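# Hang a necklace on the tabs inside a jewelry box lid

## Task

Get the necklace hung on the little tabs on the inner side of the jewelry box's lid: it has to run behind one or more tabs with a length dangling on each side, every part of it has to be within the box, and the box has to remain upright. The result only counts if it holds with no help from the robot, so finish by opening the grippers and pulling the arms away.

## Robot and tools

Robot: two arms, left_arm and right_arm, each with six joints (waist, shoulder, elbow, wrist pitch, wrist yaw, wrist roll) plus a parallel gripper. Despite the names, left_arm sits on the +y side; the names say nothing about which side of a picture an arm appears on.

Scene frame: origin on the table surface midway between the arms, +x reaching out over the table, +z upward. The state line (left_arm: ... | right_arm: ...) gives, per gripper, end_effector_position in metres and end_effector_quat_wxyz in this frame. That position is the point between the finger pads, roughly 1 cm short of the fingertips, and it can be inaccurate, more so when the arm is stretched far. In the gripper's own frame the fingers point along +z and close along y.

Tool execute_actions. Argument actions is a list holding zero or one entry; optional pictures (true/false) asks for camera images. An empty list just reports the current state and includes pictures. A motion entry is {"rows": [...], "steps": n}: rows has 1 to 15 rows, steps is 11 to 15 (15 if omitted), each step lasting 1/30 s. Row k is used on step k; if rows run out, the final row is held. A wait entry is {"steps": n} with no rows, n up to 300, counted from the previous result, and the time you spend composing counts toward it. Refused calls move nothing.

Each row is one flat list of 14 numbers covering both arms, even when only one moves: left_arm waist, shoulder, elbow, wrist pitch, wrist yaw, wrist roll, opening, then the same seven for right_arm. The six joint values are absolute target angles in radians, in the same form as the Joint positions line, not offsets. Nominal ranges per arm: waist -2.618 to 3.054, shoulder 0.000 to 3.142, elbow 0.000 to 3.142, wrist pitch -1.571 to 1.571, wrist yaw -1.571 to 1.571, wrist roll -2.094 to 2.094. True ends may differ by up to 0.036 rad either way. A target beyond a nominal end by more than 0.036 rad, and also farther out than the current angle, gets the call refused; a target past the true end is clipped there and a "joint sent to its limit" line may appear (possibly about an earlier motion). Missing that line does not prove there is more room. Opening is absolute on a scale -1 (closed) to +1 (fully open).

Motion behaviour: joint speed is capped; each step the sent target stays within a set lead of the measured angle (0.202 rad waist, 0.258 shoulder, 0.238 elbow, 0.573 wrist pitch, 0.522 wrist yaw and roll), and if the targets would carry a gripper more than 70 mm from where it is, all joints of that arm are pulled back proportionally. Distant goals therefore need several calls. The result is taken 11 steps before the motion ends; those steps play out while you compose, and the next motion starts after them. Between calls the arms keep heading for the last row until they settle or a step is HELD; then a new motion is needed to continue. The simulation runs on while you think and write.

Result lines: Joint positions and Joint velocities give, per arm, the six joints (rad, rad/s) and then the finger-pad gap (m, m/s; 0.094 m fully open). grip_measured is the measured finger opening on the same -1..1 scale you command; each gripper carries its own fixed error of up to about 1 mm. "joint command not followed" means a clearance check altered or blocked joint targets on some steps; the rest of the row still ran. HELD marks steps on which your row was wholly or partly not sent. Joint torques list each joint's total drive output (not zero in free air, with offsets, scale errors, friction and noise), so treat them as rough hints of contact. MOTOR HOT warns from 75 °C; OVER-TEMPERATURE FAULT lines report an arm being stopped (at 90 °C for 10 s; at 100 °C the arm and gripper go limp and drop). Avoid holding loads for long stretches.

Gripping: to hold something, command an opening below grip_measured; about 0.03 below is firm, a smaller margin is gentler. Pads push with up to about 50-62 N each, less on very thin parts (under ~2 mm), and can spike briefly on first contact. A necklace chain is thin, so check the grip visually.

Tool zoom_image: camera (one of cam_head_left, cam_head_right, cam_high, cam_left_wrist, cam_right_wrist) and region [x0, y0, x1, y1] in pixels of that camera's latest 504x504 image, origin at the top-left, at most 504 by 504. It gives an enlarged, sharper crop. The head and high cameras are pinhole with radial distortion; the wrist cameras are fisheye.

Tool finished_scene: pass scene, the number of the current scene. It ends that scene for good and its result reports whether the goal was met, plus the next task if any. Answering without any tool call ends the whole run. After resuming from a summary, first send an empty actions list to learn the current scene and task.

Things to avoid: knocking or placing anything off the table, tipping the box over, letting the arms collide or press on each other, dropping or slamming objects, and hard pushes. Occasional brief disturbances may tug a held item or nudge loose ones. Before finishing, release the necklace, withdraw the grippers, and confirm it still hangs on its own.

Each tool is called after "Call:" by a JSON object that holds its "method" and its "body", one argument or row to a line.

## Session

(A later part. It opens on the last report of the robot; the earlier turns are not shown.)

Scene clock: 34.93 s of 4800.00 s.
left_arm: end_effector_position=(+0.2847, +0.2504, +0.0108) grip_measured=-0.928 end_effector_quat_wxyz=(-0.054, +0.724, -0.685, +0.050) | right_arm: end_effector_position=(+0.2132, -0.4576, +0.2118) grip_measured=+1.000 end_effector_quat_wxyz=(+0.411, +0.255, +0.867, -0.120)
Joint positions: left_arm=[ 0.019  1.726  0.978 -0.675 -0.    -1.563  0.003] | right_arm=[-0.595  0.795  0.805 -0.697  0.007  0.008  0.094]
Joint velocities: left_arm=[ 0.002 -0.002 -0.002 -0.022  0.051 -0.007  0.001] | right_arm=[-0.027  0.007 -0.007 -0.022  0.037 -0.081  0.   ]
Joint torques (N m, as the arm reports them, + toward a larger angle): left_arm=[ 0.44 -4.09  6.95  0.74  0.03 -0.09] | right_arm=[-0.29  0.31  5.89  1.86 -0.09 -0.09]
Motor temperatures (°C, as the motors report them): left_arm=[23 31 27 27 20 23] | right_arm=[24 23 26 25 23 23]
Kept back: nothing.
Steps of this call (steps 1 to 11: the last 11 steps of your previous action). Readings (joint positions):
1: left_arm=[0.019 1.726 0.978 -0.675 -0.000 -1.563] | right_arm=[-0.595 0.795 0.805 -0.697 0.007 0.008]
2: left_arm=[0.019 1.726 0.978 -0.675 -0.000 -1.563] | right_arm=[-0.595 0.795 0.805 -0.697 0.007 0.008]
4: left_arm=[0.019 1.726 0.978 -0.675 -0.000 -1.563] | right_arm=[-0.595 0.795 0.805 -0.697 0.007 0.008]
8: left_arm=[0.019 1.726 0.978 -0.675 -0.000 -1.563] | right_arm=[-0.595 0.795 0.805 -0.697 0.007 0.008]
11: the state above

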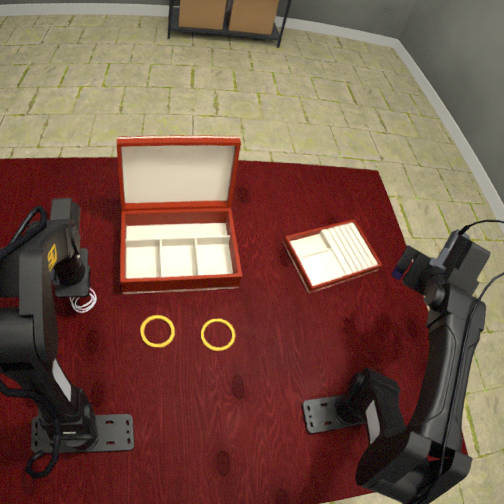

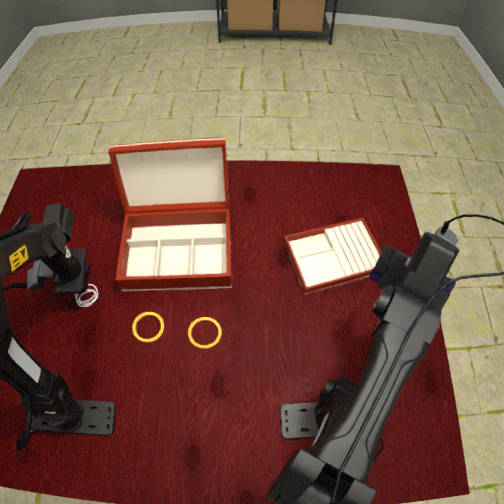

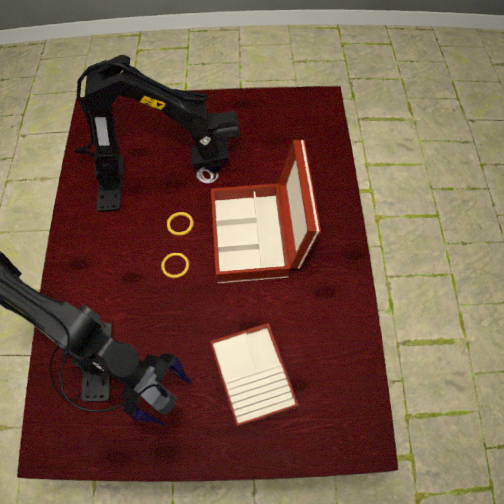

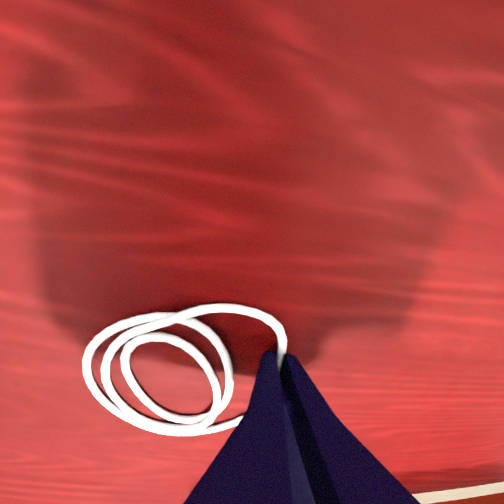

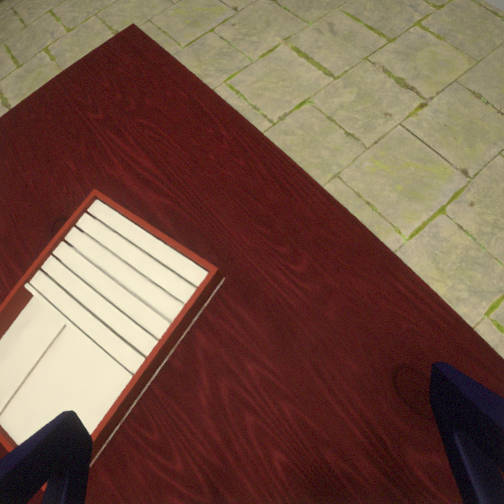

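Continue closing.

Call:
{"method": "execute_actions", "body": {
  "actions": [
    {"rows":[[0.024,1.76,0.975,-0.68,0,-1.57,-0.95,-0.6,0.8,0.8,-0.715,0,0,1],[0.024,1.76,0.975,-0.68,0,-1.57,-0.96,-0.6,0.8,0.8,-0.715,0,0,1],[0.024,1.76,0.975,-0.68,0,-1.57,-0.97,-0.6,0.8,0.8,-0.715,0,0,1],[0.024,1.76,0.975,-0.68,0,-1.57,-0.98,-0.6,0.8,0.8,-0.715,0,0,1],[0.024,1.76,0.975,-0.68,0,-1.57,-1,-0.6,0.8,0.8,-0.715,0,0,1]],"steps":15}
  ]
}}

Call:
{"method": "execute_actions", "body": {
  "actions": [
    {"steps":8}
  ],
  "pictures": true
}}

Call:
{"method": "zoom_image", "body": {
  "camera": "cam_left_wrist",
  "region": [180,240,400,460]
}}

Scene clock: 35.57 s of 4800.00 s.
left_arm: end_effector_position=(+0.2846, +0.2504, +0.0106) grip_measured=-0.971 end_effector_quat_wxyz=(-0.054, +0.724, -0.685, +0.050) | right_arm: end_effector_position=(+0.2132, -0.4576, +0.2118) grip_measured=+1.000 end_effector_quat_wxyz=(+0.411, +0.255, +0.867, -0.120)
Joint positions: left_arm=[ 0.019  1.727  0.978 -0.675 -0.    -1.563  0.001] | right_arm=[-0.595  0.795  0.805 -0.697  0.007  0.008  0.094]
Joint velocities: left_arm=[-0.012  0.007 -0.002 -0.051 -0.007  0.037 -0.008] | right_arm=[-0.007 -0.017 -0.002  0.051 -0.037 -0.007  0.   ]
Joint torques (N m, as the arm reports them, + toward a larger angle): left_arm=[ 0.44 -4.17  6.98  0.74  0.03 -0.1 ] | right_arm=[-0.37  0.32  5.8   1.81 -0.1  -0.1 ]
Motor temperatures (°C, as the motors report them): left_arm=[23 31 27 27 20 23] | right_arm=[24 23 26 25 23 23]
Steps of this call (steps 1 to 15: the robot went on to your last target; steps 16 to 19: the first 4 steps of this action). Readings (joint positions):
16: left_arm=[0.019 1.726 0.978 -0.675 -0.000 -1.563] | right_arm=[-0.595 0.795 0.805 -0.697 0.007 0.008]
17: left_arm=[0.019 1.727 0.978 -0.675 -0.000 -1.563] | right_arm=[-0.595 0.795 0.805 -0.697 0.007 0.008]
19: the state above

Scene clock: 35.93 s of 4800.00 s.
left_arm: end_effector_position=(+0.2846, +0.2504, +0.0106) grip_measured=-0.989 end_effector_quat_wxyz=(-0.054, +0.724, -0.685, +0.050) | right_arm: end_effector_position=(+0.2132, -0.4576, +0.2118) grip_measured=+1.000 end_effector_quat_wxyz=(+0.411, +0.255, +0.867, -0.120)
Joint positions: left_arm=[ 0.019  1.727  0.978 -0.675 -0.    -1.563  0.001] | right_arm=[-0.595  0.795  0.805 -0.697  0.007  0.008  0.094]
Joint velocities: left_arm=[-0.002 -0.007  0.007  0.051 -0.037  0.007  0.   ] | right_arm=[ 0.012  0.017  0.002  0.037 -0.051  0.022  0.   ]
Joint torques (N m, as the arm reports them, + toward a larger angle): left_arm=[ 0.42 -4.15  6.95  0.74  0.03 -0.09] | right_arm=[-0.41  0.32  5.82  1.85 -0.09 -0.12]
Motor temperatures (°C, as the motors report them): left_arm=[23 31 27 27 20 23] | right_arm=[24 23 26 25 23 23]
Kept back: nothing.
Steps of this call (steps 1 to 11: the last 11 steps of your previous action). Readings (joint positions):
1: left_arm=[0.019 1.727 0.978 -0.675 -0.000 -1.563] | right_arm=[-0.595 0.795 0.805 -0.697 0.007 0.008]
2: left_arm=[0.019 1.727 0.978 -0.675 -0.000 -1.563] | right_arm=[-0.595 0.795 0.805 -0.697 0.007 0.008]
4: left_arm=[0.019 1.727 0.978 -0.675 -0.000 -1.563] | right_arm=[-0.595 0.795 0.805 -0.697 0.007 0.008]
8: left_arm=[0.019 1.727 0.978 -0.675 -0.000 -1.563] | right_arm=[-0.595 0.795 0.805 -0.697 0.007 0.008]
11: the state above

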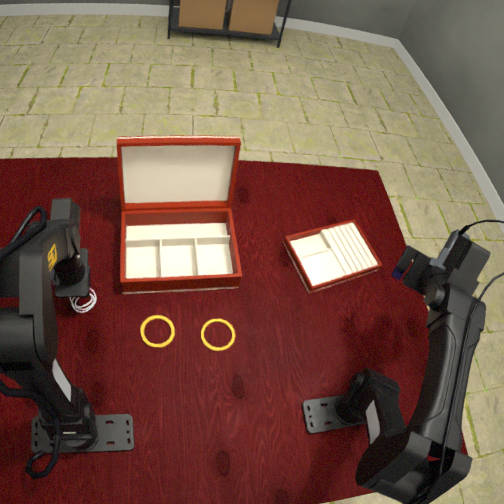

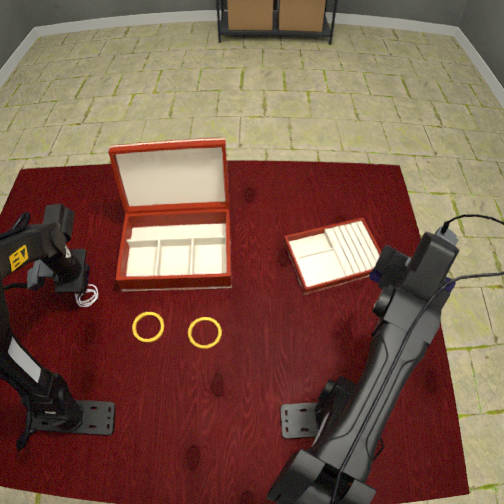

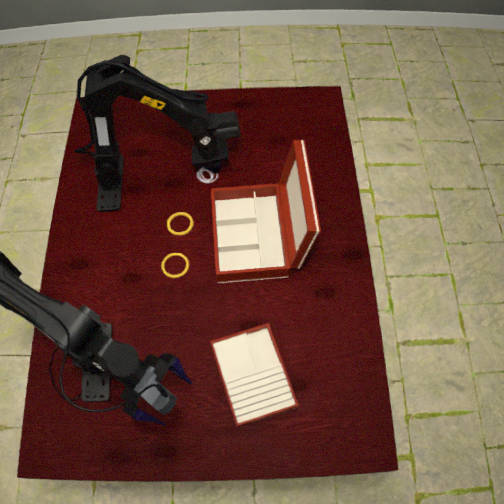

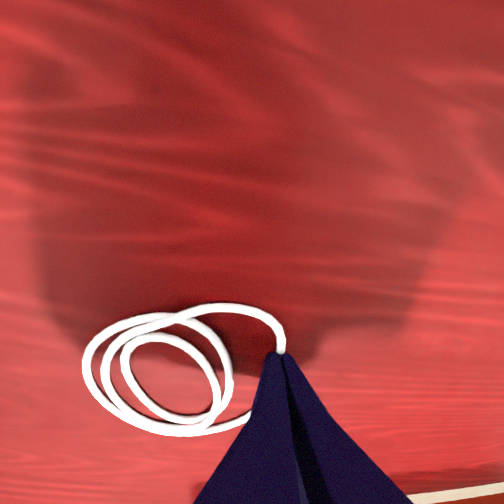

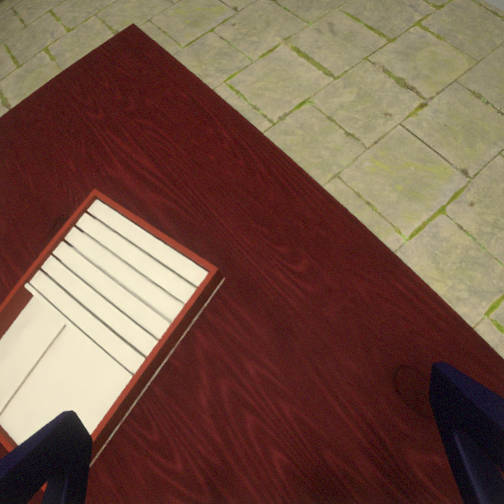

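Region (180, 240, 400, 460) of cam_left_wrist's 504x504 image, scaled by 2.291, with more detail than that image has.

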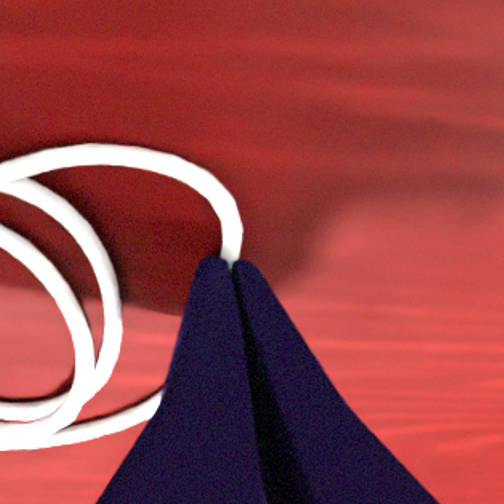

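Call:
{"method": "execute_actions", "body": {
  "actions": [
    {"rows":[[0.024,1.74,0.98,-0.68,0,-1.57,-1,-0.6,0.8,0.8,-0.715,0,0,1],[0.024,1.72,0.99,-0.68,0,-1.57,-1,-0.6,0.8,0.8,-0.715,0,0,1],[0.024,1.70,1.0,-0.68,0,-1.57,-1,-0.6,0.8,0.8,-0.715,0,0,1],[0.024,1.68,1.01,-0.68,0,-1.57,-1,-0.6,0.8,0.8,-0.715,0,0,1],[0.024,1.66,1.02,-0.68,0,-1.57,-1,-0.6,0.8,0.8,-0.715,0,0,1],[0.024,1.64,1.03,-0.68,0,-1.57,-1,-0.6,0.8,0.8,-0.715,0,0,1],[0.024,1.62,1.04,-0.68,0,-1.57,-1,-0.6,0.8,0.8,-0.715,0,0,1],[0.024,1.6,1.05,-0.68,0,-1.57,-1,-0.6,0.8,0.8,-0.715,0,0,1],[0.024,1.58,1.06,-0.68,0,-1.57,-1,-0.6,0.8,0.8,-0.715,0,0,1],[0.024,1.56,1.07,-0.68,0,-1.57,-1,-0.6,0.8,0.8,-0.715,0,0,1]],"steps":15}
  ]
}}

Call:
{"method": "execute_actions", "body": {
  "actions": [
    {"steps":8}
  ],
  "pictures": true
}}

Scene clock: 37.20 s of 4800.00 s.
left_arm: end_effector_position=(+0.2853, +0.2505, +0.0124) grip_measured=-0.989 end_effector_quat_wxyz=(-0.056, +0.724, -0.685, +0.052) | right_arm: end_effector_position=(+0.2132, -0.4576, +0.2118) grip_measured=+1.000 end_effector_quat_wxyz=(+0.411, +0.255, +0.867, -0.120)
Joint positions: left_arm=[ 0.019  1.721  0.978 -0.675 -0.    -1.563  0.001] | right_arm=[-0.595  0.795  0.805 -0.697  0.007  0.008  0.094]
Joint velocities: left_arm=[-0.002 -0.129 -0.012 -0.037 -0.051  0.007 -0.001] | right_arm=[ 0.002 -0.007  0.002  0.007 -0.037 -0.037  0.   ]
Joint torques (N m, as the arm reports them, + toward a larger angle): left_arm=[ 0.43 -8.94 10.02  0.72  0.04 -0.09] | right_arm=[-0.5   0.3   5.93  1.83 -0.11 -0.12]
Motor temperatures (°C, as the motors report them): left_arm=[23 31 27 27 20 23] | right_arm=[24 23 26 25 23 23]
Steps of this call (steps 1 to 15: the robot went on to your last target; steps 16 to 34: nothing new was sent; steps 35 to 38: the first 4 steps of this action). Readings (joint positions):
35: left_arm=[0.019 1.727 0.978 -0.675 -0.000 -1.563] | right_arm=[-0.595 0.795 0.805 -0.697 0.007 0.008]
36: left_arm=[0.019 1.727 0.978 -0.675 -0.000 -1.563] | right_arm=[-0.595 0.795 0.805 -0.697 0.007 0.008]
38: the state above

Scene clock: 37.57 s of 4800.00 s.
left_arm: end_effector_position=(+0.3265, +0.2531, +0.0889) grip_measured=-0.989 end_effector_quat_wxyz=(-0.148, +0.711, -0.673, +0.137) | right_arm: end_effector_position=(+0.2132, -0.4576, +0.2118) grip_measured=+1.000 end_effector_quat_wxyz=(+0.411, +0.255, +0.867, -0.120)
Joint positions: left_arm=[ 0.019  1.562  1.06  -0.663 -0.    -1.563  0.001] | right_arm=[-0.595  0.795  0.805 -0.697  0.007  0.008  0.094]
Joint velocities: left_arm=[ 0.002 -0.022  0.051  0.081 -0.007  0.022  0.001] | right_arm=[-0.017  0.002 -0.002 -0.007  0.022  0.022  0.   ]
Joint torques (N m, as the arm reports them, + toward a larger angle): left_arm=[ 0.4  -5.92  8.9   0.94  0.04 -0.09] | right_arm=[-0.38  0.28  5.87  1.85 -0.11 -0.1 ]
Motor temperatures (°C, as the motors report them): left_arm=[23 31 27 27 20 23] | right_arm=[24 23 26 25 23 23]
Kept back: nothing.
Steps of this call (steps 1 to 11: the last 11 steps of your previous action). Readings (joint positions):
1: left_arm=[0.019 1.714 0.978 -0.675 -0.000 -1.563] | right_arm=[-0.595 0.795 0.805 -0.697 0.007 0.008]
2: left_arm=[0.019 1.702 0.979 -0.676 -0.000 -1.563] | right_arm=[-0.595 0.795 0.805 -0.697 0.007 0.008]
4: left_arm=[0.019 1.668 0.992 -0.678 -0.000 -1.563] | right_arm=[-0.595 0.795 0.805 -0.697 0.007 0.008]
8: left_arm=[0.019 1.586 1.040 -0.675 -0.000 -1.563] | right_arm=[-0.595 0.795 0.805 -0.697 0.007 0.008]
11: the state above

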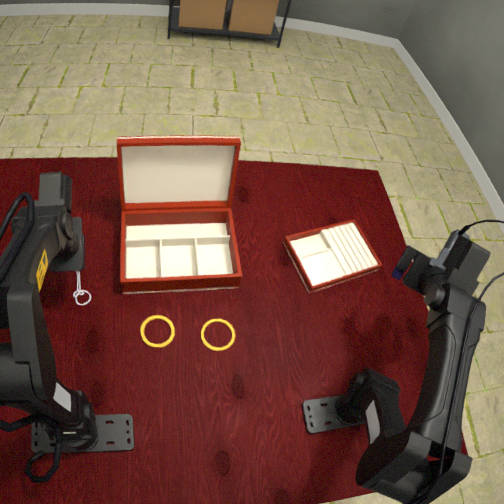

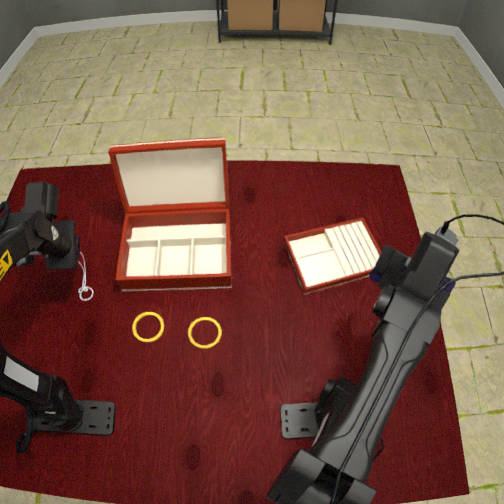

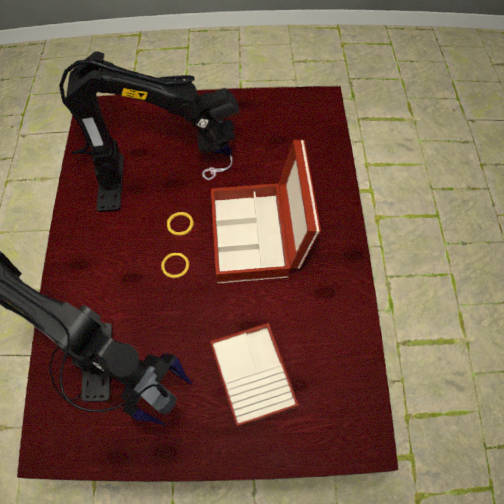

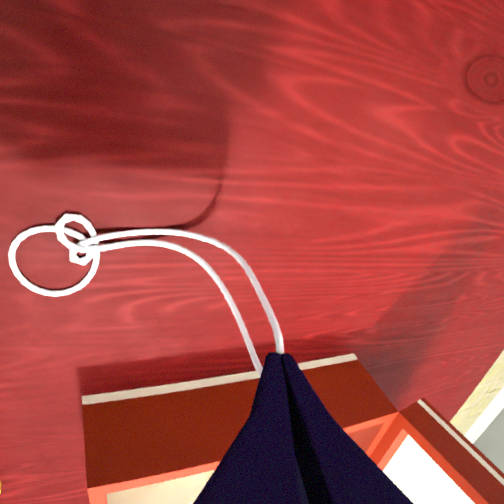

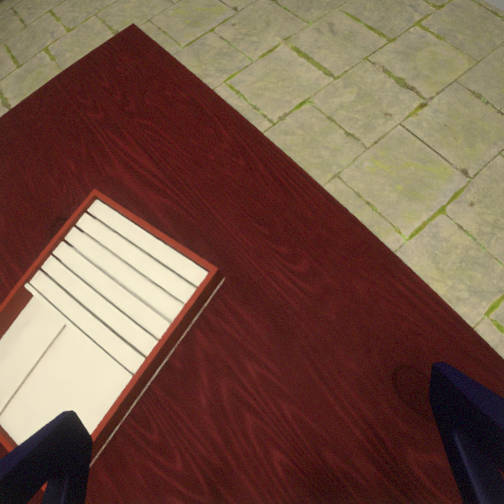

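Call:
{"method": "execute_actions", "body": {
  "actions": [
    {"rows":[[0.024,1.53,1.075,-0.66,0,-1.57,-1,-0.6,0.8,0.8,-0.715,0,0,1],[0.024,1.5,1.08,-0.64,0,-1.57,-1,-0.6,0.8,0.8,-0.715,0,0,1],[0.024,1.47,1.08,-0.62,0,-1.57,-1,-0.6,0.8,0.8,-0.715,0,0,1],[0.024,1.44,1.08,-0.61,0,-1.57,-1,-0.6,0.8,0.8,-0.715,0,0,1],[0.024,1.41,1.08,-0.59,0,-1.57,-1,-0.6,0.8,0.8,-0.715,0,0,1],[0.024,1.38,1.08,-0.57,0,-1.57,-1,-0.6,0.8,0.8,-0.715,0,0,1],[0.024,1.35,1.08,-0.55,0,-1.57,-1,-0.6,0.8,0.8,-0.715,0,0,1],[0.024,1.32,1.08,-0.54,0,-1.57,-1,-0.6,0.8,0.8,-0.715,0,0,1],[0.024,1.29,1.08,-0.52,0,-1.57,-1,-0.6,0.8,0.8,-0.715,0,0,1],[0.024,1.26,1.08,-0.5,0,-1.57,-1,-0.6,0.8,0.8,-0.715,0,0,1],[0.024,1.23,1.08,-0.48,0,-1.57,-1,-0.6,0.8,0.8,-0.715,0,0,1],[0.024,1.2,1.08,-0.46,0,-1.57,-1,-0.6,0.8,0.8,-0.715,0,0,1],[0.024,1.17,1.08,-0.44,0,-1.57,-1,-0.6,0.8,0.8,-0.715,0,0,1],[0.024,1.14,1.08,-0.43,0,-1.57,-1,-0.6,0.8,0.8,-0.715,0,0,1],[0.024,1.12,1.08,-0.42,0,-1.57,-1,-0.6,0.8,0.8,-0.715,0,0,1]],"steps":15}
  ]
}}

Call:
{"method": "execute_actions", "body": {
  "actions": [
    {"steps":15}
  ],
  "pictures": true
}}

Scene clock: 38.67 s of 4800.00 s.
left_arm: end_effector_position=(+0.3293, +0.2532, +0.1014) grip_measured=-0.989 end_effector_quat_wxyz=(-0.163, +0.709, -0.670, +0.152) | right_arm: end_effector_position=(+0.2132, -0.4576, +0.2118) grip_measured=+1.000 end_effector_quat_wxyz=(+0.411, +0.255, +0.867, -0.120)
Joint positions: left_arm=[ 0.019  1.528  1.06  -0.654  0.    -1.565  0.001] | right_arm=[-0.595  0.795  0.805 -0.697  0.007  0.008  0.094]
Joint velocities: left_arm=[-0.017 -0.608  0.007  0.183  0.022 -0.037 -0.001] | right_arm=[-0.002 -0.017  0.002  0.007 -0.007 -0.022  0.   ]
Joint torques (N m, as the arm reports them, + toward a larger angle): left_arm=[ 0.47 -9.61 10.18  1.48  0.02 -0.07] | right_arm=[-0.47  0.36  5.72  1.83 -0.15 -0.08]
Motor temperatures (°C, as the motors report them): left_arm=[23 31 27 27 20 23] | right_arm=[24 23 26 26 23 23]
Steps of this call (steps 1 to 29: the robot went on to your last target; steps 30 to 33: the first 4 steps of this action). Readings (joint positions):
30: left_arm=[0.019 1.561 1.060 -0.663 -0.000 -1.564] | right_arm=[-0.595 0.795 0.805 -0.697 0.007 0.008]
31: left_arm=[0.019 1.557 1.060 -0.661 -0.000 -1.564] | right_arm=[-0.595 0.795 0.805 -0.697 0.007 0.008]
33: the state above

Scene clock: 39.17 s of 4800.00 s.
left_arm: end_effector_position=(+0.3401, +0.2539, +0.2839) grip_measured=-0.989 end_effector_quat_wxyz=(-0.375, +0.624, -0.588, +0.351) | right_arm: end_effector_position=(+0.2132, -0.4576, +0.2118) grip_measured=+1.000 end_effector_quat_wxyz=(+0.411, +0.255, +0.867, -0.120)
Joint positions: left_arm=[ 0.019  1.122  1.06  -0.428  0.    -1.567  0.001] | right_arm=[-0.595  0.795  0.805 -0.697  0.007  0.008  0.094]
Joint velocities: left_arm=[-0.012 -0.061 -0.002  0.198 -0.022  0.037  0.001] | right_arm=[ 0.002 -0.007 -0.002 -0.051 -0.022  0.037  0.   ]
Joint torques (N m, as the arm reports them, + toward a larger angle): left_arm=[ 0.43 -2.53 10.89  1.82  0.03 -0.05] | right_arm=[-0.52  0.18  5.99  1.85 -0.12 -0.07]
Motor temperatures (°C, as the motors report them): left_arm=[23 31 28 27 20 23] | right_arm=[24 23 26 26 23 23]
Kept back: nothing.
Steps of this call (steps 1 to 11: the last 11 steps of your previous action; steps 12 to 15: the robot went on to your last target). Readings (joint positions):
1: left_arm=[0.019 1.503 1.060 -0.646 0.000 -1.565] | right_arm=[-0.595 0.795 0.805 -0.697 0.007 0.008]
2: left_arm=[0.019 1.472 1.060 -0.635 0.000 -1.565] | right_arm=[-0.595 0.795 0.805 -0.697 0.007 0.008]
4: left_arm=[0.019 1.402 1.060 -0.604 0.000 -1.565] | right_arm=[-0.595 0.795 0.805 -0.697 0.007 0.008]
8: left_arm=[0.019 1.269 1.060 -0.532 0.000 -1.566] | right_arm=[-0.595 0.795 0.805 -0.697 0.007 0.008]
15: the state above

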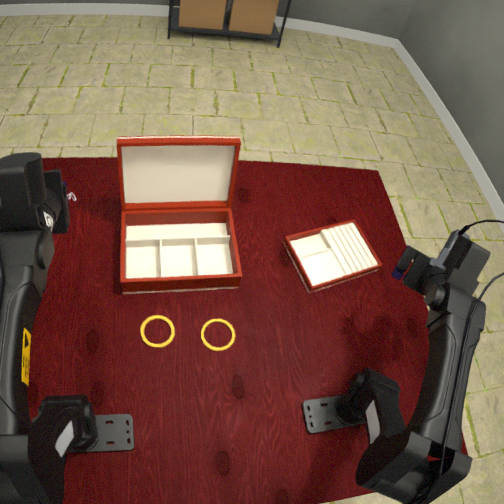

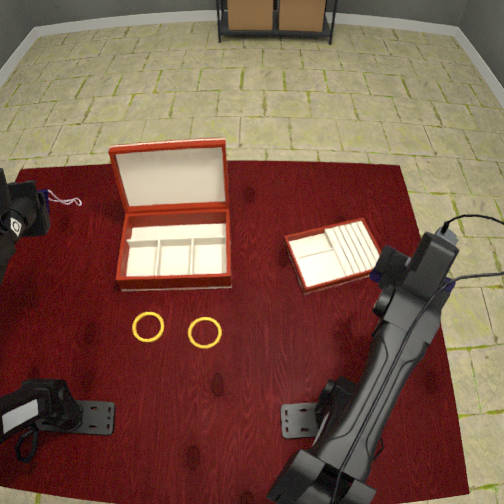

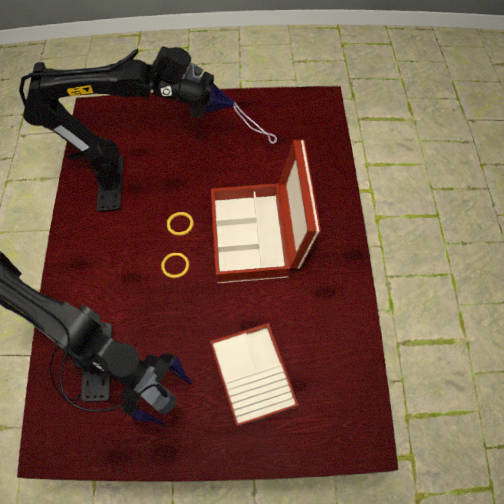

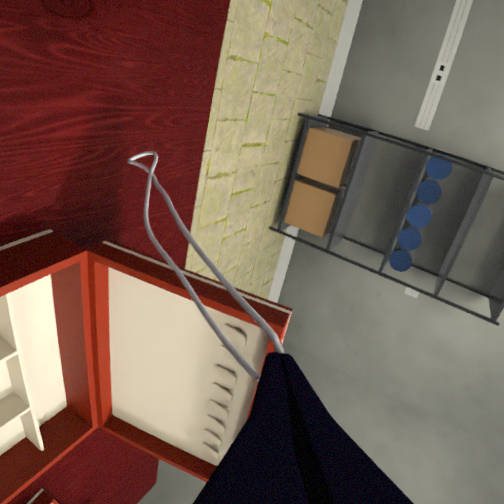

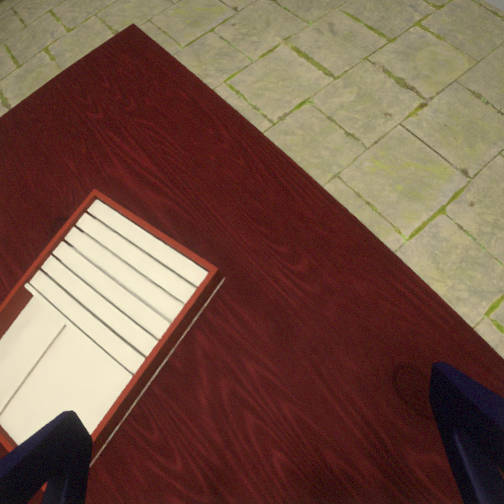

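Call:
{"method": "execute_actions", "body": {
  "actions": [
    {"rows":[[0.0,1.12,1.08,-0.42,0,-1.57,-1,-0.6,0.8,0.8,-0.715,0,0,1],[-0.025,1.12,1.08,-0.42,0,-1.57,-1,-0.6,0.8,0.8,-0.715,0,0,1],[-0.05,1.12,1.08,-0.42,0,-1.57,-1,-0.6,0.8,0.8,-0.715,0,0,1],[-0.075,1.12,1.08,-0.42,0,-1.57,-1,-0.6,0.8,0.8,-0.715,0,0,1],[-0.1,1.12,1.08,-0.42,0,-1.57,-1,-0.6,0.8,0.8,-0.715,0,0,1],[-0.125,1.12,1.08,-0.42,0,-1.57,-1,-0.6,0.8,0.8,-0.715,0,0,1],[-0.15,1.12,1.08,-0.42,0,-1.57,-1,-0.6,0.8,0.8,-0.715,0,0,1],[-0.175,1.12,1.08,-0.42,0,-1.57,-1,-0.6,0.8,0.8,-0.715,0,0,1],[-0.2,1.12,1.08,-0.42,0,-1.57,-1,-0.6,0.8,0.8,-0.715,0,0,1],[-0.225,1.12,1.08,-0.42,0,-1.57,-1,-0.6,0.8,0.8,-0.715,0,0,1],[-0.25,1.12,1.08,-0.42,0,-1.57,-1,-0.6,0.8,0.8,-0.715,0,0,1],[-0.275,1.12,1.08,-0.42,0,-1.57,-1,-0.6,0.8,0.8,-0.715,0,0,1],[-0.3,1.12,1.08,-0.42,0,-1.57,-1,-0.6,0.8,0.8,-0.715,0,0,1],[-0.325,1.12,1.08,-0.42,0,-1.57,-1,-0.6,0.8,0.8,-0.715,0,0,1],[-0.35,1.12,1.08,-0.42,0,-1.57,-1,-0.6,0.8,0.8,-0.715,0,0,1]],"steps":15}
  ]
}}

Call:
{"method": "execute_actions", "body": {
  "actions": [
    {"steps":30}
  ],
  "pictures": true
}}

Scene clock: 40.30 s of 4800.00 s.
left_arm: end_effector_position=(+0.3419, +0.2407, +0.2863) grip_measured=-0.989 end_effector_quat_wxyz=(-0.373, +0.612, -0.597, +0.361) | right_arm: end_effector_position=(+0.2132, -0.4576, +0.2118) grip_measured=+1.000 end_effector_quat_wxyz=(+0.411, +0.255, +0.867, -0.120)
Joint positions: left_arm=[-0.018  1.122  1.06  -0.418 -0.002 -1.569  0.001] | right_arm=[-0.595  0.795  0.805 -0.697  0.007  0.008  0.094]
Joint velocities: left_arm=[-0.603  0.002 -0.002 -0.095  0.051 -0.007  0.   ] | right_arm=[ 0.012  0.012 -0.007 -0.037 -0.022 -0.007  0.   ]
Joint torques (N m, as the arm reports them, + toward a larger angle): left_arm=[-1.52 -2.97 10.94  2.08  0.06 -0.06] | right_arm=[-0.38  0.39  5.85  1.83 -0.12 -0.13]
Motor temperatures (°C, as the motors report them): left_arm=[23 31 28 27 20 23] | right_arm=[24 23 26 26 23 23]
Steps of this call (steps 1 to 30: the robot went on to your last target; steps 31 to 34: the first 4 steps of this action). Readings (joint positions):
31: left_arm=[0.018 1.122 1.060 -0.418 0.000 -1.569] | right_arm=[-0.595 0.795 0.805 -0.697 0.007 0.008]
32: left_arm=[0.013 1.122 1.060 -0.418 -0.001 -1.569] | right_arm=[-0.595 0.795 0.805 -0.697 0.007 0.008]
34: the state above

Scene clock: 41.30 s of 4800.00 s.
left_arm: end_effector_position=(+0.3253, +0.1189, +0.2863) grip_measured=-0.989 end_effector_quat_wxyz=(+0.307, -0.506, +0.689, -0.418) | right_arm: end_effector_position=(+0.2132, -0.4576, +0.2118) grip_measured=+1.000 end_effector_quat_wxyz=(+0.411, +0.255, +0.867, -0.120)
Joint positions: left_arm=[-0.345  1.122  1.06  -0.418  0.004 -1.569  0.001] | right_arm=[-0.595  0.795  0.805 -0.697  0.007  0.008  0.094]
Joint velocities: left_arm=[ 0.012  0.012 -0.007 -0.022 -0.007 -0.022  0.   ] | right_arm=[-0.007 -0.007  0.007 -0.066 -0.066  0.066  0.   ]
Joint torques (N m, as the arm reports them, + toward a larger angle): left_arm=[-0.31 -2.93 10.92  2.07 -0.02 -0.05] | right_arm=[-0.52  0.11  5.71  1.82 -0.1  -0.12]
Motor temperatures (°C, as the motors report them): left_arm=[23 31 28 27 20 23] | right_arm=[24 23 26 26 23 23]
Kept back: nothing.
Steps of this call (steps 1 to 11: the last 11 steps of your previous action; steps 12 to 30: the robot went on to your last target). Readings (joint positions):
1: left_arm=[-0.042 1.122 1.060 -0.418 -0.002 -1.569] | right_arm=[-0.595 0.795 0.805 -0.697 0.007 0.008]
2: left_arm=[-0.068 1.122 1.060 -0.418 -0.002 -1.569] | right_arm=[-0.595 0.795 0.805 -0.697 0.007 0.008]
4: left_arm=[-0.122 1.122 1.060 -0.418 -0.001 -1.569] | right_arm=[-0.595 0.795 0.805 -0.697 0.007 0.008]
8: left_arm=[-0.223 1.122 1.060 -0.418 -0.000 -1.569] | right_arm=[-0.595 0.795 0.805 -0.697 0.007 0.008]
30: the state above
All arms were judged still, so your last target was given up. Only a new action makes them travel on or press farther. Fingers that are still opening or closing keep moving.

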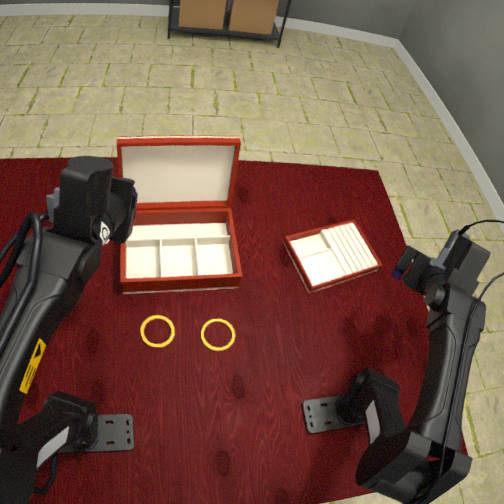

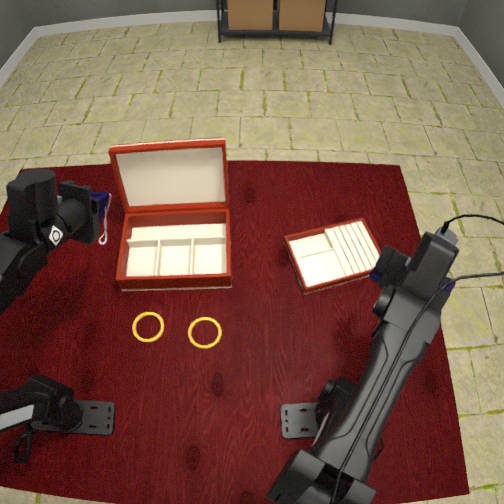

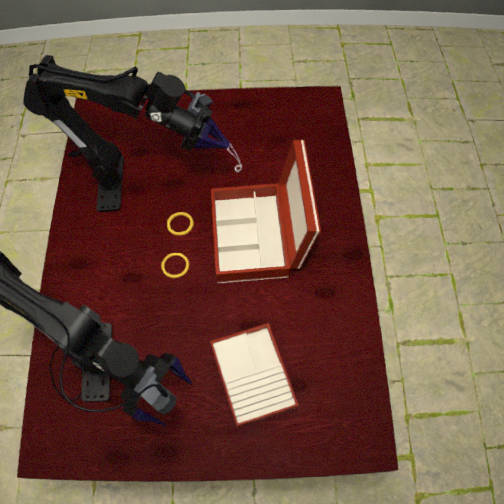

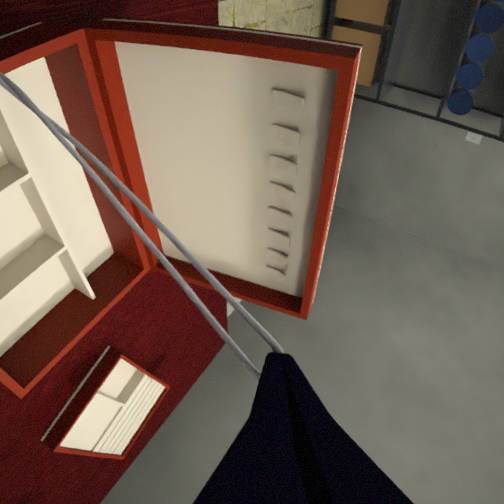

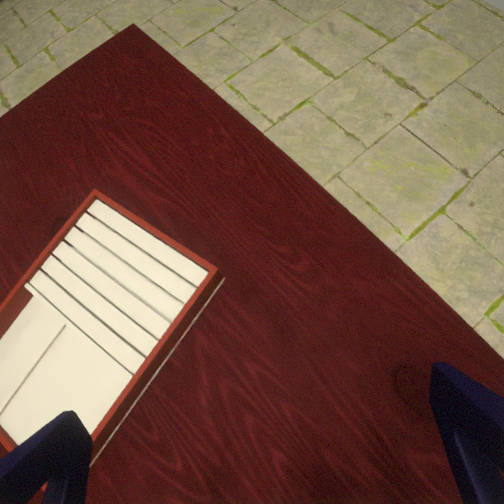

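Call:
{"method": "execute_actions", "body": {
  "actions": [
    {"rows":[[-0.34,1.14,1.1,-0.40,0,-1.57,-1,-0.6,0.8,0.8,-0.715,0,0,1],[-0.33,1.17,1.11,-0.37,0,-1.57,-1,-0.6,0.8,0.8,-0.715,0,0,1],[-0.32,1.2,1.12,-0.34,0,-1.57,-1,-0.6,0.8,0.8,-0.715,0,0,1],[-0.31,1.23,1.13,-0.31,0,-1.57,-1,-0.6,0.8,0.8,-0.715,0,0,1],[-0.30,1.26,1.14,-0.28,0,-1.57,-1,-0.6,0.8,0.8,-0.715,0,0,1],[-0.29,1.29,1.15,-0.25,0,-1.57,-1,-0.6,0.8,0.8,-0.715,0,0,1],[-0.28,1.32,1.16,-0.22,0,-1.57,-1,-0.6,0.8,0.8,-0.715,0,0,1],[-0.27,1.35,1.17,-0.19,0,-1.57,-1,-0.6,0.8,0.8,-0.715,0,0,1],[-0.26,1.38,1.18,-0.16,0,-1.57,-1,-0.6,0.8,0.8,-0.715,0,0,1],[-0.25,1.41,1.19,-0.13,0,-1.57,-1,-0.6,0.8,0.8,-0.715,0,0,1],[-0.24,1.44,1.2,-0.10,0,-1.57,-1,-0.6,0.8,0.8,-0.715,0,0,1],[-0.23,1.47,1.21,-0.07,0,-1.57,-1,-0.6,0.8,0.8,-0.715,0,0,1],[-0.22,1.49,1.215,-0.04,0,-1.57,-1,-0.6,0.8,0.8,-0.715,0,0,1],[-0.22,1.51,1.22,-0.02,0,-1.57,-1,-0.6,0.8,0.8,-0.715,0,0,1],[-0.22,1.53,1.22,0.0,0,-1.57,-1,-0.6,0.8,0.8,-0.715,0,0,1]],"steps":15}
  ]
}}

Call:
{"method": "execute_actions", "body": {
  "actions": [
    {"steps":35}
  ],
  "pictures": true
}}

Scene clock: 42.90 s of 4800.00 s.
left_arm: end_effector_position=(+0.3363, +0.1181, +0.2910) grip_measured=-0.989 end_effector_quat_wxyz=(+0.312, -0.506, +0.684, -0.423) | right_arm: end_effector_position=(+0.2132, -0.4576, +0.2118) grip_measured=+1.000 end_effector_quat_wxyz=(+0.411, +0.255, +0.867, -0.120)
Joint positions: left_arm=[-0.338  1.157  1.084 -0.391  0.004 -1.57   0.001] | right_arm=[-0.595  0.795  0.805 -0.697  0.007  0.008  0.094]
Joint velocities: left_arm=[ 0.168  0.637  0.408  0.491 -0.022 -0.081 -0.001] | right_arm=[ 0.012 -0.017  0.007  0.022  0.007  0.007  0.   ]
Joint torques (N m, as the arm reports them, + toward a larger angle): left_arm=[ 1.4  -0.59 11.16  2.13 -0.04 -0.04] | right_arm=[-0.33  0.49  5.71  1.82 -0.15 -0.07]
Motor temperatures (°C, as the motors report them): left_arm=[23 31 29 28 20 23] | right_arm=[24 23 26 26 23 23]
Steps of this call (steps 1 to 44: nothing new was sent; steps 45 to 48: the first 4 steps of this action). Readings (joint positions):
45: left_arm=[-0.345 1.122 1.060 -0.416 0.004 -1.569] | right_arm=[-0.595 0.795 0.805 -0.697 0.007 0.008]
46: left_arm=[-0.345 1.126 1.063 -0.414 0.004 -1.569] | right_arm=[-0.595 0.795 0.805 -0.697 0.007 0.008]
48: the state above

Scene clock: 44.07 s of 4800.00 s.
left_arm: end_effector_position=(+0.4546, +0.1405, +0.2700) grip_measured=-0.989 end_effector_quat_wxyz=(+0.366, -0.523, +0.631, -0.441) | right_arm: end_effector_position=(+0.2132, -0.4576, +0.2118) grip_measured=+1.000 end_effector_quat_wxyz=(+0.411, +0.255, +0.867, -0.120)
Joint positions: left_arm=[-0.226  1.534  1.187 -0.003  0.004 -1.57   0.001] | right_arm=[-0.595  0.795  0.805 -0.697  0.007  0.008  0.094]
Joint velocities: left_arm=[ 0.002  0.007 -0.002  0.007  0.022  0.022 -0.   ] | right_arm=[-0.012  0.002 -0.002 -0.007 -0.007  0.022  0.   ]
Joint torques (N m, as the arm reports them, + toward a larger angle): left_arm=[ 0.46 -6.95 12.29  2.19 -0.02 -0.03] | right_arm=[-0.33  0.39  5.81  1.84 -0.1  -0.11]
Motor temperatures (°C, as the motors report them): left_arm=[23 31 30 28 20 23] | right_arm=[24 23 26 26 23 23]
Kept back: nothing.
Steps of this call (steps 1 to 11: the last 11 steps of your previous action; steps 12 to 35: the robot went on to your last target). Readings (joint positions):
1: left_arm=[-0.331 1.182 1.097 -0.370 0.004 -1.570] | right_arm=[-0.595 0.795 0.805 -0.697 0.007 0.008]
2: left_arm=[-0.321 1.212 1.111 -0.344 0.004 -1.570] | right_arm=[-0.595 0.795 0.805 -0.697 0.007 0.008]
4: left_arm=[-0.300 1.276 1.133 -0.290 0.004 -1.570] | right_arm=[-0.595 0.795 0.805 -0.697 0.007 0.008]
8: left_arm=[-0.259 1.406 1.167 -0.183 0.004 -1.570] | right_arm=[-0.595 0.795 0.805 -0.697 0.007 0.008]
35: the state above

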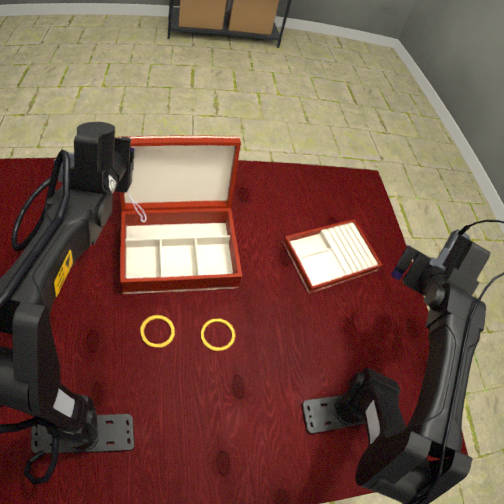

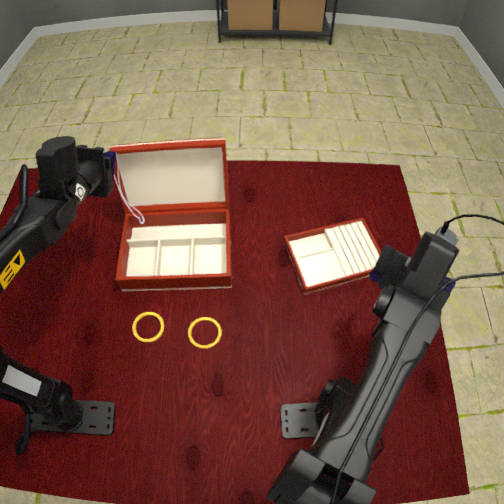

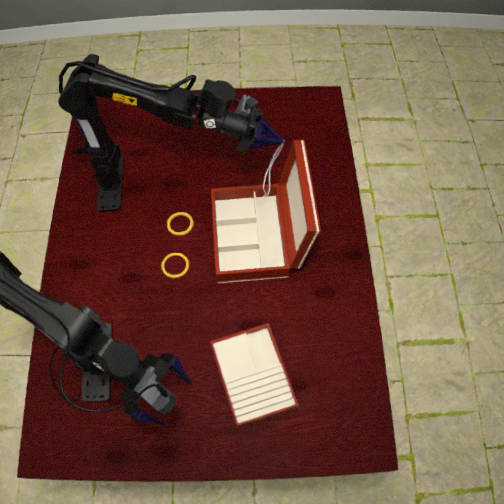

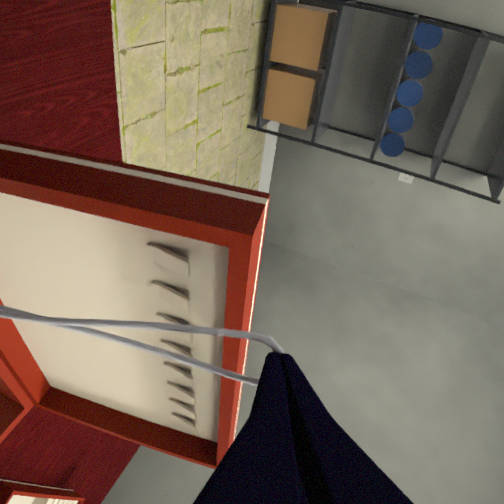

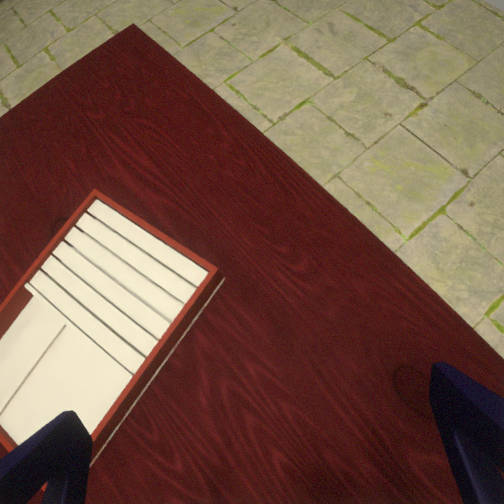

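Call:
{"method": "execute_actions", "body": {
  "actions": [
    {"rows":[[-0.22,1.53,1.16,0.02,0,-1.57,-1,-0.6,0.8,0.8,-0.715,0,0,1],[-0.22,1.53,1.14,0.04,0,-1.57,-1,-0.6,0.8,0.8,-0.715,0,0,1],[-0.22,1.53,1.12,0.06,0,-1.57,-1,-0.6,0.8,0.8,-0.715,0,0,1],[-0.22,1.53,1.10,0.08,0,-1.57,-1,-0.6,0.8,0.8,-0.715,0,0,1],[-0.22,1.53,1.08,0.10,0,-1.57,-1,-0.6,0.8,0.8,-0.715,0,0,1],[-0.22,1.53,1.06,0.12,0,-1.57,-1,-0.6,0.8,0.8,-0.715,0,0,1],[-0.22,1.53,1.04,0.14,0,-1.57,-1,-0.6,0.8,0.8,-0.715,0,0,1],[-0.22,1.53,1.02,0.16,0,-1.57,-1,-0.6,0.8,0.8,-0.715,0,0,1]],"steps":15}
  ]
}}

Call:
{"method": "execute_actions", "body": {
  "actions": [
    {"steps":15}
  ],
  "pictures": true
}}

Scene clock: 45.17 s of 4800.00 s.
left_arm: end_effector_position=(+0.4553, +0.1404, +0.2680) grip_measured=-0.989 end_effector_quat_wxyz=(+0.370, -0.520, +0.627, -0.447) | right_arm: end_effector_position=(+0.2132, -0.4576, +0.2118) grip_measured=+1.000 end_effector_quat_wxyz=(+0.411, +0.255, +0.867, -0.120)
Joint positions: left_arm=[-0.226  1.534  1.162  0.04   0.004 -1.57   0.001] | right_arm=[-0.595  0.795  0.805 -0.697  0.007  0.008  0.094]
Joint velocities: left_arm=[ 0.012  0.007 -0.457  0.432 -0.037 -0.022 -0.001] | right_arm=[ 0.002  0.007  0.002 -0.037  0.007 -0.007  0.   ]
Joint torques (N m, as the arm reports them, + toward a larger angle): left_arm=[ 0.49 -6.94  6.27  1.81 -0.01 -0.04] | right_arm=[-0.25  0.29  5.89  1.84 -0.09 -0.09]
Motor temperatures (°C, as the motors report them): left_arm=[23 31 30 28 20 23] | right_arm=[24 23 26 26 23 23]
Steps of this call (steps 1 to 15: the robot went on to your last target; steps 16 to 29: nothing new was sent; steps 30 to 33: the first 4 steps of this action). Readings (joint positions):
30: left_arm=[-0.226 1.534 1.187 -0.000 0.004 -1.570] | right_arm=[-0.595 0.795 0.805 -0.697 0.007 0.008]
31: left_arm=[-0.226 1.534 1.183 0.008 0.004 -1.570] | right_arm=[-0.595 0.795 0.805 -0.697 0.007 0.008]
33: the state above

Scene clock: 45.67 s of 4800.00 s.
left_arm: end_effector_position=(+0.4465, +0.1420, +0.2287) grip_measured=-0.989 end_effector_quat_wxyz=(+0.364, -0.525, +0.632, -0.439) | right_arm: end_effector_position=(+0.2132, -0.4576, +0.2118) grip_measured=+1.000 end_effector_quat_wxyz=(+0.411, +0.255, +0.867, -0.120)
Joint positions: left_arm=[-0.226  1.534  1.027  0.149  0.004 -1.57   0.001] | right_arm=[-0.595  0.795  0.805 -0.697  0.007  0.008  0.094]
Joint velocities: left_arm=[-0.002 -0.007  0.007  0.11   0.022  0.022 -0.001] | right_arm=[-0.002 -0.012 -0.007  0.007  0.022 -0.022  0.   ]
Joint torques (N m, as the arm reports them, + toward a larger angle): left_arm=[ 0.43 -6.76  8.6   2.16 -0.02 -0.03] | right_arm=[-0.64  0.44  5.68  1.82 -0.08 -0.12]
Motor temperatures (°C, as the motors report them): left_arm=[23 31 30 28 20 23] | right_arm=[24 23 26 26 23 23]
Kept back: nothing.
Steps of this call (steps 1 to 11: the last 11 steps of your previous action; steps 12 to 15: the robot went on to your last target). Readings (joint positions):
1: left_arm=[-0.226 1.534 1.145 0.057 0.004 -1.570] | right_arm=[-0.595 0.795 0.805 -0.697 0.007 0.008]
2: left_arm=[-0.226 1.534 1.125 0.073 0.004 -1.570] | right_arm=[-0.595 0.795 0.805 -0.697 0.007 0.008]
4: left_arm=[-0.226 1.534 1.079 0.101 0.004 -1.570] | right_arm=[-0.595 0.795 0.805 -0.697 0.007 0.008]
8: left_arm=[-0.226 1.534 1.028 0.115 0.004 -1.570] | right_arm=[-0.595 0.795 0.805 -0.697 0.007 0.008]
15: the state above

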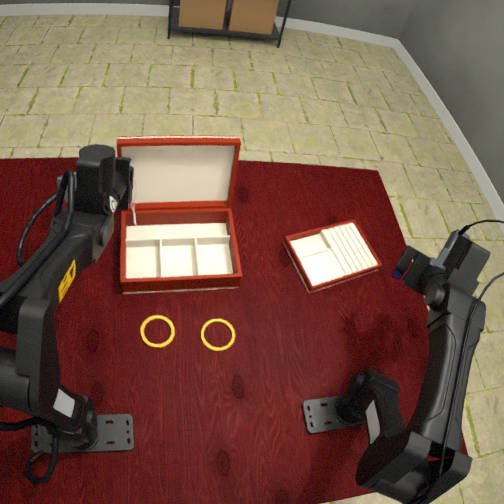

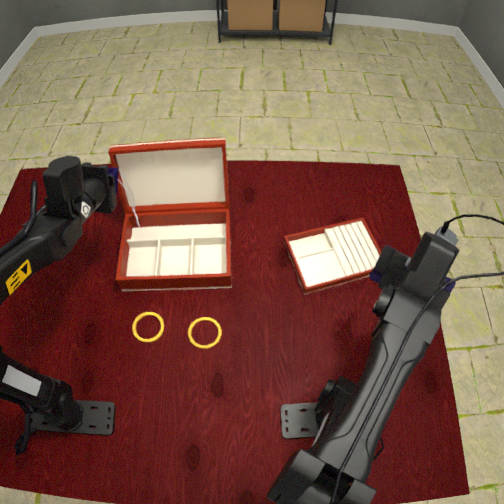

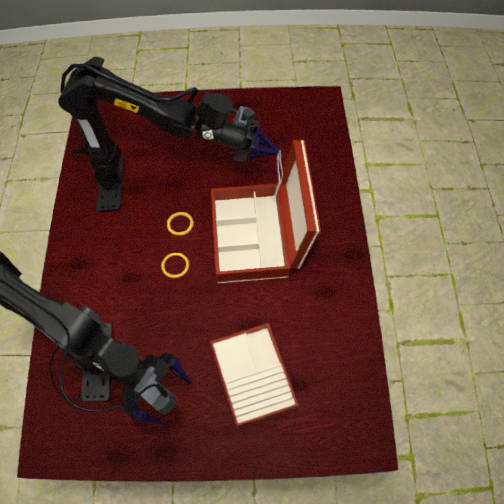

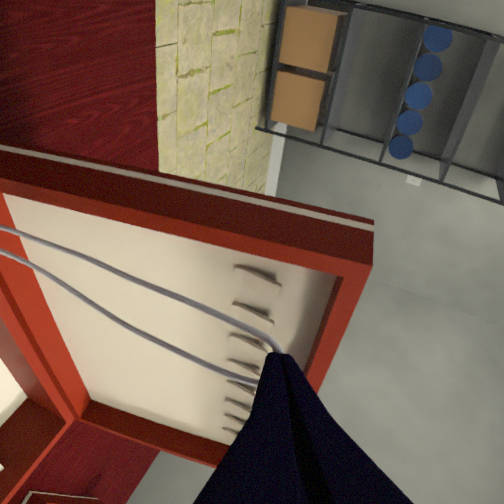

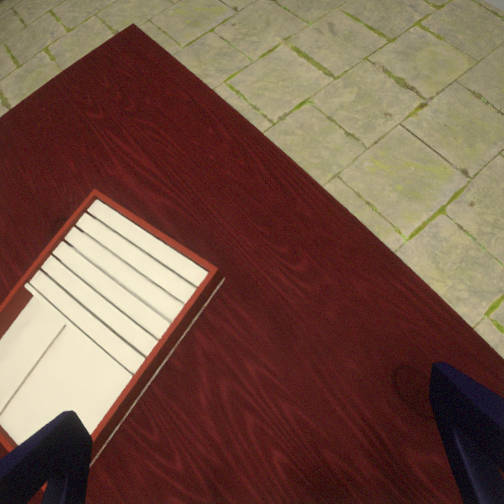

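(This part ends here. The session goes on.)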